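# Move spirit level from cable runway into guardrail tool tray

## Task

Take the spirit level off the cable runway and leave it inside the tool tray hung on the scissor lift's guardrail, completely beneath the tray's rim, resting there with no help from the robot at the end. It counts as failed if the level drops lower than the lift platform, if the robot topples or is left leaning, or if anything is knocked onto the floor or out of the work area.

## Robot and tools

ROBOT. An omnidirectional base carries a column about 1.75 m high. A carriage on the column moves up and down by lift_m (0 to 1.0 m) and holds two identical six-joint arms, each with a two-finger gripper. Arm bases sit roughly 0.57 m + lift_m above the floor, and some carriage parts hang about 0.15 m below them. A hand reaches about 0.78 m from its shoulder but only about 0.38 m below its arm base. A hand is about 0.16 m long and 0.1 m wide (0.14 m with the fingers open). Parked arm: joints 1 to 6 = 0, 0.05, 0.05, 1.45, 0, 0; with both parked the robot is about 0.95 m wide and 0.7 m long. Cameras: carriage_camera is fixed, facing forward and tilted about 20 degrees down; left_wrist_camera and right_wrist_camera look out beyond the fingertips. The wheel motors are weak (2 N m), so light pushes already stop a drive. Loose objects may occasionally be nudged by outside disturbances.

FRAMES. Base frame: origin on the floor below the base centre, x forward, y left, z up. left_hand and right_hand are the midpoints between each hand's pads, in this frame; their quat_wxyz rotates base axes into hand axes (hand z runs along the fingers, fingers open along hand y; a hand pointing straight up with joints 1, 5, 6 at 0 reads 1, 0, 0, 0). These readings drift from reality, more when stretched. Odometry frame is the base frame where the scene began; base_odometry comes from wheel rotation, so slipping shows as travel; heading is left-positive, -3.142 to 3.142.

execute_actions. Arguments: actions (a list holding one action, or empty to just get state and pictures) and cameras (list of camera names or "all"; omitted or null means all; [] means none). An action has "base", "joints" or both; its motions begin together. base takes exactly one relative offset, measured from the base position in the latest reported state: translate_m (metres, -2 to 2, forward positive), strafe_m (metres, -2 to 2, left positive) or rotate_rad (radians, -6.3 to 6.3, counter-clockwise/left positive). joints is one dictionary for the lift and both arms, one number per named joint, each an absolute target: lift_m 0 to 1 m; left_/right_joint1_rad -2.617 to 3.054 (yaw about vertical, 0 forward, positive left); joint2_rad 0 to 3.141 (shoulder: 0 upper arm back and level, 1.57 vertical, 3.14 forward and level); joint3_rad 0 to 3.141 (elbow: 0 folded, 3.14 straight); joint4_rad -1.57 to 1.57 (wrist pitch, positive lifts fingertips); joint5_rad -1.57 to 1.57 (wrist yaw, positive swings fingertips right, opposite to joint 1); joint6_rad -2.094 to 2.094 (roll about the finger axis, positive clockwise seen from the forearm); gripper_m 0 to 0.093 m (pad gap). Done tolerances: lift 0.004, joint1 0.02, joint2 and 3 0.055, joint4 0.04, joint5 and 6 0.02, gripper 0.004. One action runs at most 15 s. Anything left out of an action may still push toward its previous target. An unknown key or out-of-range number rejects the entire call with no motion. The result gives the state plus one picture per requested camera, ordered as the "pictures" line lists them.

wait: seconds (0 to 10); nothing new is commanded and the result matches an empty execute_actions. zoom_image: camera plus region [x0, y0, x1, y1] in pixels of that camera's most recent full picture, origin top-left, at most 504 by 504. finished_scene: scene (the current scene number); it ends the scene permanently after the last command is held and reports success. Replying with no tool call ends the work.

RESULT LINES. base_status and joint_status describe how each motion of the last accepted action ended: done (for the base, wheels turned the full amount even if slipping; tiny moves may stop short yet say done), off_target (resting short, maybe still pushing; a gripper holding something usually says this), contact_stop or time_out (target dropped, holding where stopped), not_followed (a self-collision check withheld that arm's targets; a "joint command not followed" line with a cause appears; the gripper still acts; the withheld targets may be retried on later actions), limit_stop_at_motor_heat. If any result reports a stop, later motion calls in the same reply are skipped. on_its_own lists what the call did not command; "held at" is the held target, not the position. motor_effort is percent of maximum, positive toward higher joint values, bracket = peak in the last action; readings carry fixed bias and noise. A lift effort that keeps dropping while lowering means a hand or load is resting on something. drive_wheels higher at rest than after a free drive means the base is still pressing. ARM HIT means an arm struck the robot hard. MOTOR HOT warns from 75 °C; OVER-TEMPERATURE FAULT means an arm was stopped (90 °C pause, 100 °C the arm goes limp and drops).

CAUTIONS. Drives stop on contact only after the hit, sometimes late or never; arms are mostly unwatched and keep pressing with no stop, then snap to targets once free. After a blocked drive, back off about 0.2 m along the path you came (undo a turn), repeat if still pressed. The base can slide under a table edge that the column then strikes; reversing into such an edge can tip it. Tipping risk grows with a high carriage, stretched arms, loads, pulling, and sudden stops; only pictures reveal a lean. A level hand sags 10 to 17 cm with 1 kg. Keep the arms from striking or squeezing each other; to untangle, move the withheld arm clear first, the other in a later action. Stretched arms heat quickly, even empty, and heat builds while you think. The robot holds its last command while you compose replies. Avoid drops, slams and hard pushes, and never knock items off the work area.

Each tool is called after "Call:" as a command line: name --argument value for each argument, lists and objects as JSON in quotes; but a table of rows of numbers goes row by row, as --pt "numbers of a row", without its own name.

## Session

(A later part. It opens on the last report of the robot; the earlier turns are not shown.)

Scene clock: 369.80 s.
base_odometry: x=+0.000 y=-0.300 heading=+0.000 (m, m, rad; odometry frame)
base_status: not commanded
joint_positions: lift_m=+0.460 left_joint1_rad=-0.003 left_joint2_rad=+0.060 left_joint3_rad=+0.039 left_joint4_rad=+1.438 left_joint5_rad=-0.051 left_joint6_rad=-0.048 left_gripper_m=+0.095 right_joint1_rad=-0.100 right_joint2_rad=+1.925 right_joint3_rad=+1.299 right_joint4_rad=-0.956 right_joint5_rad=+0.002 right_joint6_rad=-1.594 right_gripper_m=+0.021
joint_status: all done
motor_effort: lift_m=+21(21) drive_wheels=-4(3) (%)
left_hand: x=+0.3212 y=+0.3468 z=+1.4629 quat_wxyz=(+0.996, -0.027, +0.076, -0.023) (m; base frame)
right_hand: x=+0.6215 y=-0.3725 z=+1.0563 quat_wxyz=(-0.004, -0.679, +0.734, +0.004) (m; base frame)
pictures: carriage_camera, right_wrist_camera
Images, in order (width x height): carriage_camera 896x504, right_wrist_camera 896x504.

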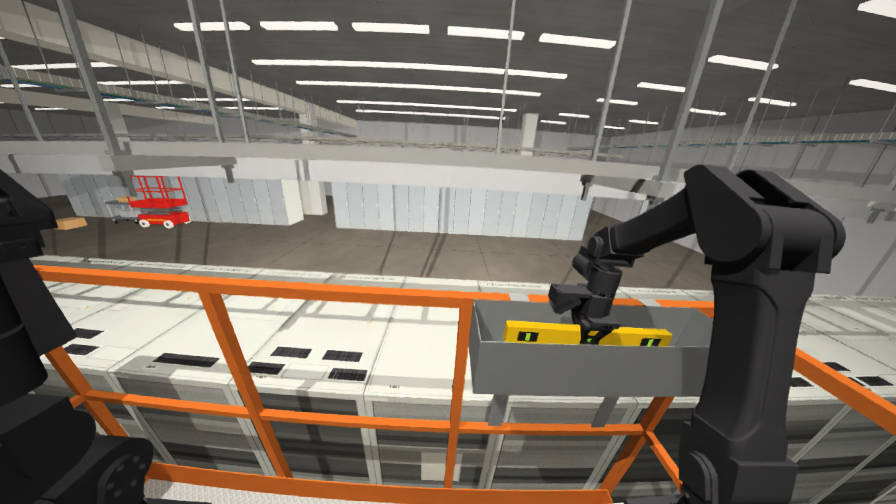

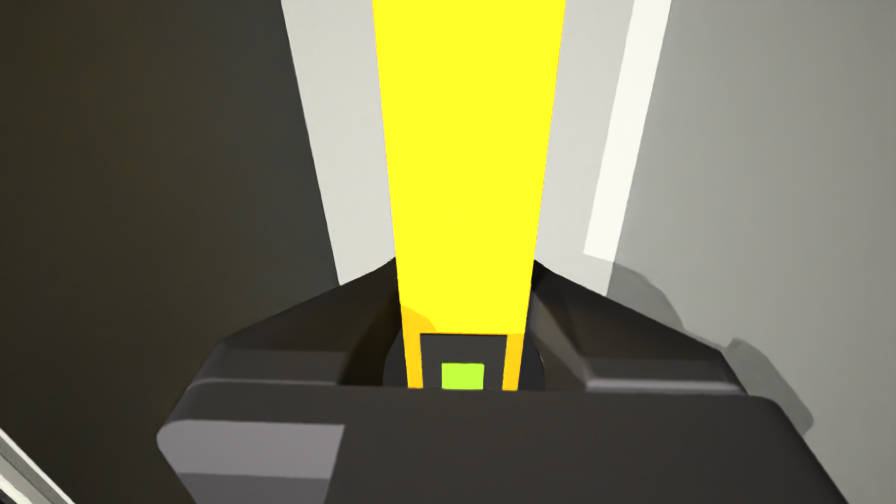

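Call:
execute_actions --actions '[{"joints": {"lift_m": 0.4}}]' --cameras '["carriage_camera", "right_wrist_camera"]'

Scene clock: 377.33 s.
base_odometry: x=+0.000 y=-0.300 heading=+0.000 (m, m, rad; odometry frame)
base_status: not commanded
joint_positions: lift_m=+0.400 left_joint1_rad=-0.003 left_joint2_rad=+0.060 left_joint3_rad=+0.039 left_joint4_rad=+1.438 left_joint5_rad=-0.051 left_joint6_rad=-0.048 left_gripper_m=+0.095 right_joint1_rad=-0.100 right_joint2_rad=+1.926 right_joint3_rad=+1.299 right_joint4_rad=-0.955 right_joint5_rad=+0.002 right_joint6_rad=-1.594 right_gripper_m=+0.021
joint_status: all done
motor_effort: lift_m=+21(22) drive_wheels=-3(3) (%)
left_hand: x=+0.3212 y=+0.3468 z=+1.4029 quat_wxyz=(+0.996, -0.027, +0.076, -0.023) (m; base frame)
right_hand: x=+0.6218 y=-0.3726 z=+0.9961 quat_wxyz=(-0.004, -0.679, +0.734, +0.004) (m; base frame)
pictures: carriage_camera, right_wrist_camera
Images, in order (width x height): carriage_camera 896x504, right_wrist_camera 896x504.

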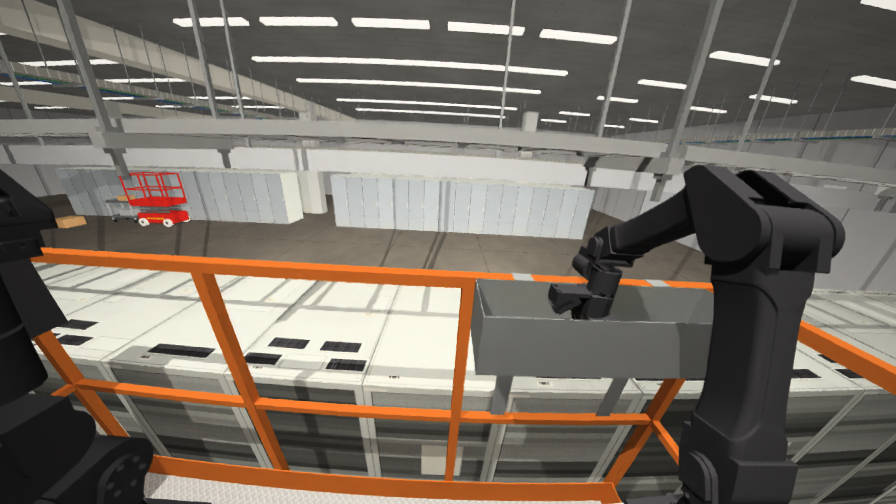

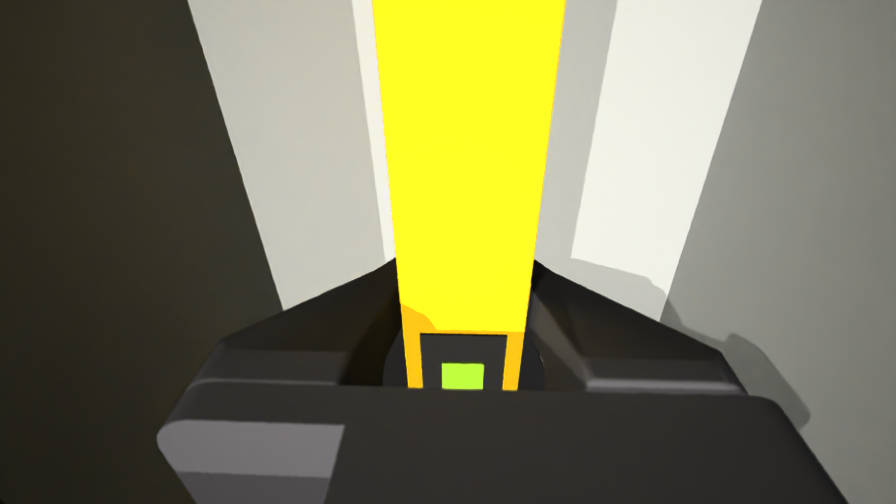

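Call:
execute_actions --actions '[{"joints": {"lift_m": 0.386}}]' --cameras '["right_wrist_camera"]'

Scene clock: 382.33 s.
base_odometry: x=+0.000 y=-0.300 heading=+0.000 (m, m, rad; odometry frame)
base_status: not commanded
joint_positions: lift_m=+0.386 left_joint1_rad=-0.003 left_joint2_rad=+0.060 left_joint3_rad=+0.039 left_joint4_rad=+1.438 left_joint5_rad=-0.051 left_joint6_rad=-0.048 left_gripper_m=+0.095 right_joint1_rad=-0.100 right_joint2_rad=+1.927 right_joint3_rad=+1.299 right_joint4_rad=-0.955 right_joint5_rad=+0.002 right_joint6_rad=-1.594 right_gripper_m=+0.021
joint_status: all done
motor_effort: lift_m=+22(18) drive_wheels=-3(4) (%)
left_hand: x=+0.3213 y=+0.3468 z=+1.3889 quat_wxyz=(+0.996, -0.027, +0.076, -0.023) (m; base frame)
right_hand: x=+0.6216 y=-0.3726 z=+0.9816 quat_wxyz=(-0.005, -0.679, +0.734, +0.004) (m; base frame)
pictures: right_wrist_camera
Images, in order (width x height): right_wrist_camera 896x504.

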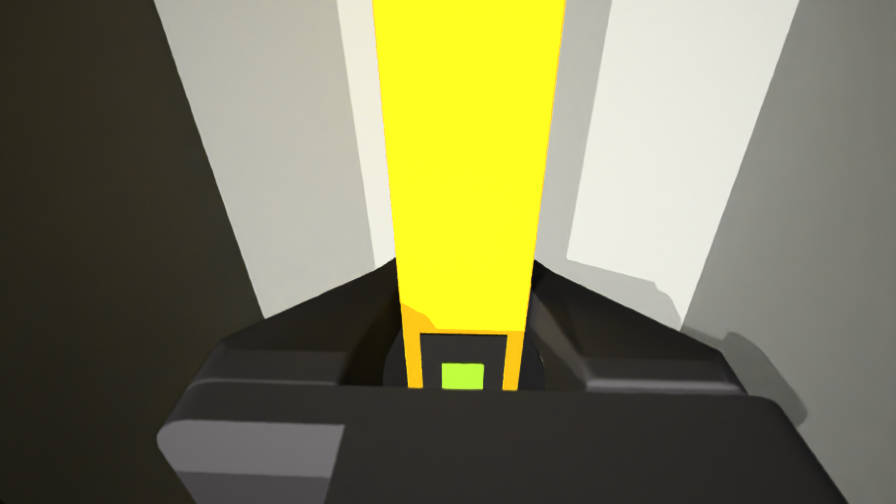

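Call:
execute_actions --actions '[{"joints": {"lift_m": 0.378}}]' --cameras '["right_wrist_camera"]'

Scene clock: 390.53 s.
base_odometry: x=+0.000 y=-0.300 heading=+0.000 (m, m, rad; odometry frame)
base_status: not commanded
joint_positions: lift_m=+0.378 left_joint1_rad=-0.003 left_joint2_rad=+0.060 left_joint3_rad=+0.039 left_joint4_rad=+1.438 left_joint5_rad=-0.051 left_joint6_rad=-0.048 left_gripper_m=+0.095 right_joint1_rad=-0.100 right_joint2_rad=+1.920 right_joint3_rad=+1.299 right_joint4_rad=-0.949 right_joint5_rad=+0.005 right_joint6_rad=-1.594 right_gripper_m=+0.021
joint_status: all done
motor_effort: lift_m=+20(22) drive_wheels=-3(3) (%)
left_hand: x=+0.3213 y=+0.3468 z=+1.3810 quat_wxyz=(+0.996, -0.027, +0.076, -0.023) (m; base frame)
right_hand: x=+0.6236 y=-0.3734 z=+0.9760 quat_wxyz=(-0.002, -0.680, +0.734, -0.002) (m; base frame)
pictures: right_wrist_camera
Images, in order (width x height): right_wrist_camera 896x504.

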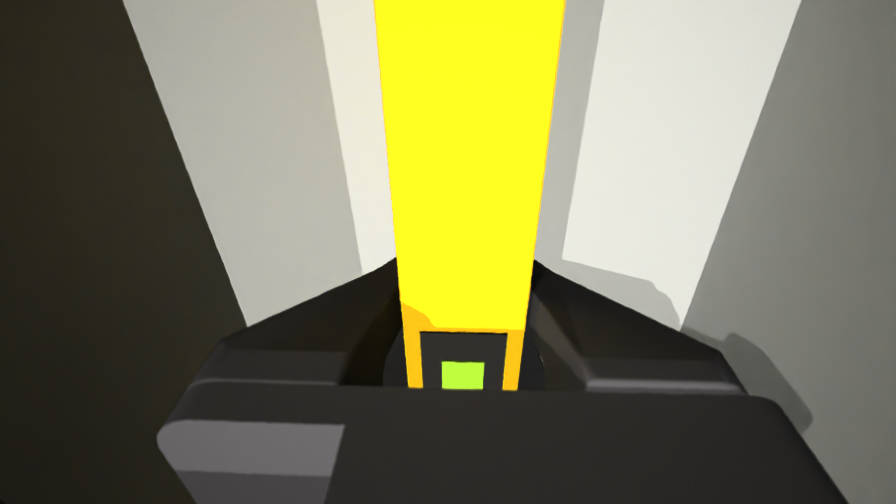

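The level is resting on the tray floor, since the hand's z no longer follows the lift fully. I'll open the gripper a little and raise the hand out.

Call:
execute_actions --actions '[{"joints": {"right_gripper_m": 0.05}}]' --cameras '["right_wrist_camera"]'

Call:
execute_actions --actions '[{"joints": {"lift_m": 0.62}}]' --cameras '["carriage_camera", "right_wrist_camera"]'

Scene clock: 396.77 s.
base_odometry: x=+0.000 y=-0.300 heading=+0.000 (m, m, rad; odometry frame)
base_status: not commanded
joint_positions: lift_m=+0.378 left_joint1_rad=-0.003 left_joint2_rad=+0.060 left_joint3_rad=+0.039 left_joint4_rad=+1.438 left_joint5_rad=-0.051 left_joint6_rad=-0.048 left_gripper_m=+0.095 right_joint1_rad=-0.100 right_joint2_rad=+1.920 right_joint3_rad=+1.299 right_joint4_rad=-0.949 right_joint5_rad=+0.005 right_joint6_rad=-1.594 right_gripper_m=+0.050
joint_status: all done
motor_effort: lift_m=+20(20) drive_wheels=-3(3) (%)
left_hand: x=+0.3213 y=+0.3468 z=+1.3810 quat_wxyz=(+0.996, -0.027, +0.076, -0.023) (m; base frame)
right_hand: x=+0.6236 y=-0.3734 z=+0.9760 quat_wxyz=(-0.002, -0.680, +0.734, -0.002) (m; base frame)
pictures: right_wrist_camera
Images, in order (width x height): right_wrist_camera 896x504.

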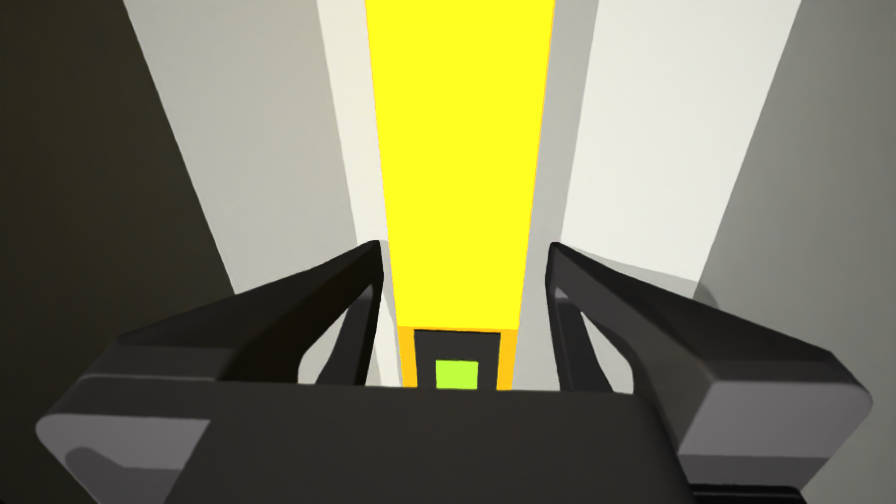

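Scene clock: 398.27 s.
base_odometry: x=+0.000 y=-0.300 heading=+0.000 (m, m, rad; odometry frame)
base_status: not commanded
joint_positions: lift_m=+0.620 left_joint1_rad=-0.003 left_joint2_rad=+0.060 left_joint3_rad=+0.039 left_joint4_rad=+1.438 left_joint5_rad=-0.051 left_joint6_rad=-0.048 left_gripper_m=+0.095 right_joint1_rad=-0.100 right_joint2_rad=+1.916 right_joint3_rad=+1.299 right_joint4_rad=-0.951 right_joint5_rad=+0.005 right_joint6_rad=-1.594 right_gripper_m=+0.050
joint_status: all done
motor_effort: lift_m=+21(27) drive_wheels=-3(3) (%)
left_hand: x=+0.3213 y=+0.3468 z=+1.6229 quat_wxyz=(+0.996, -0.027, +0.076, -0.023) (m; base frame)
right_hand: x=+0.6233 y=-0.3734 z=+1.2192 quat_wxyz=(-0.001, -0.680, +0.734, -0.002) (m; base frame)
pictures: carriage_camera, right_wrist_camera
Images, in order (width x height): carriage_camera 896x504, right_wrist_camera 896x504.

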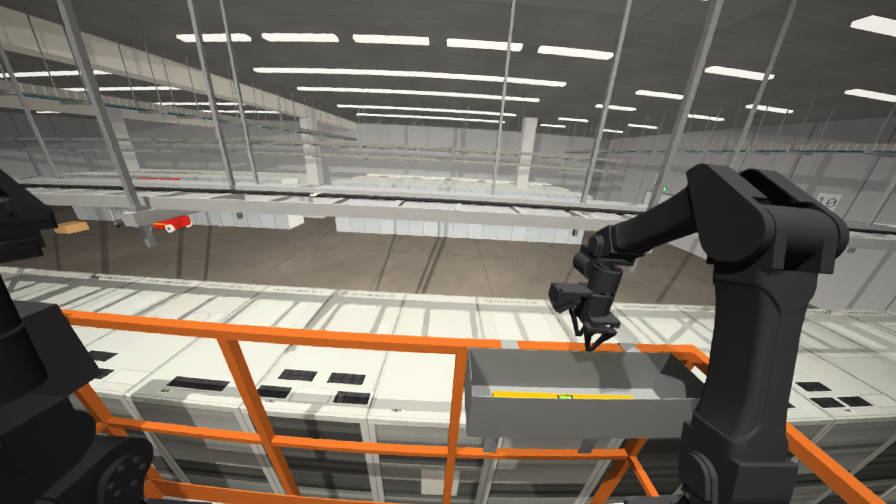

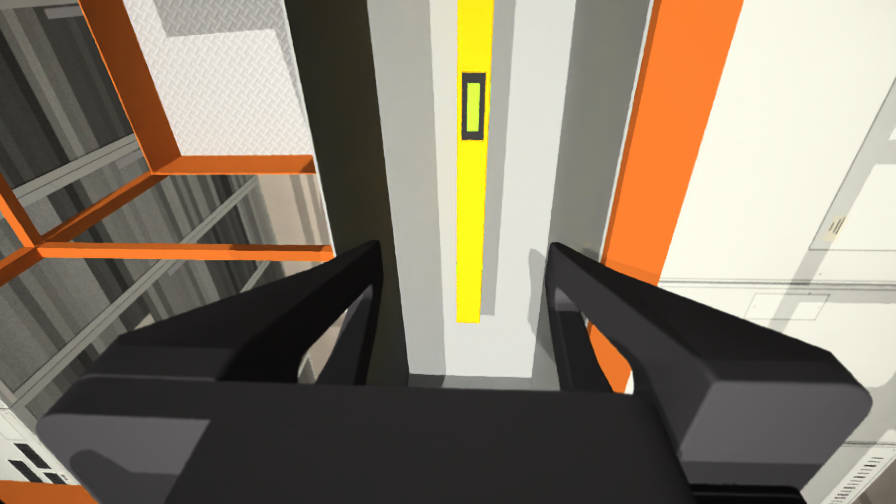

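The level is in the tray, well below the rim, and the hand is clear of it.

Call:
finished_scene --scene 1

The scene is finished: the task was done.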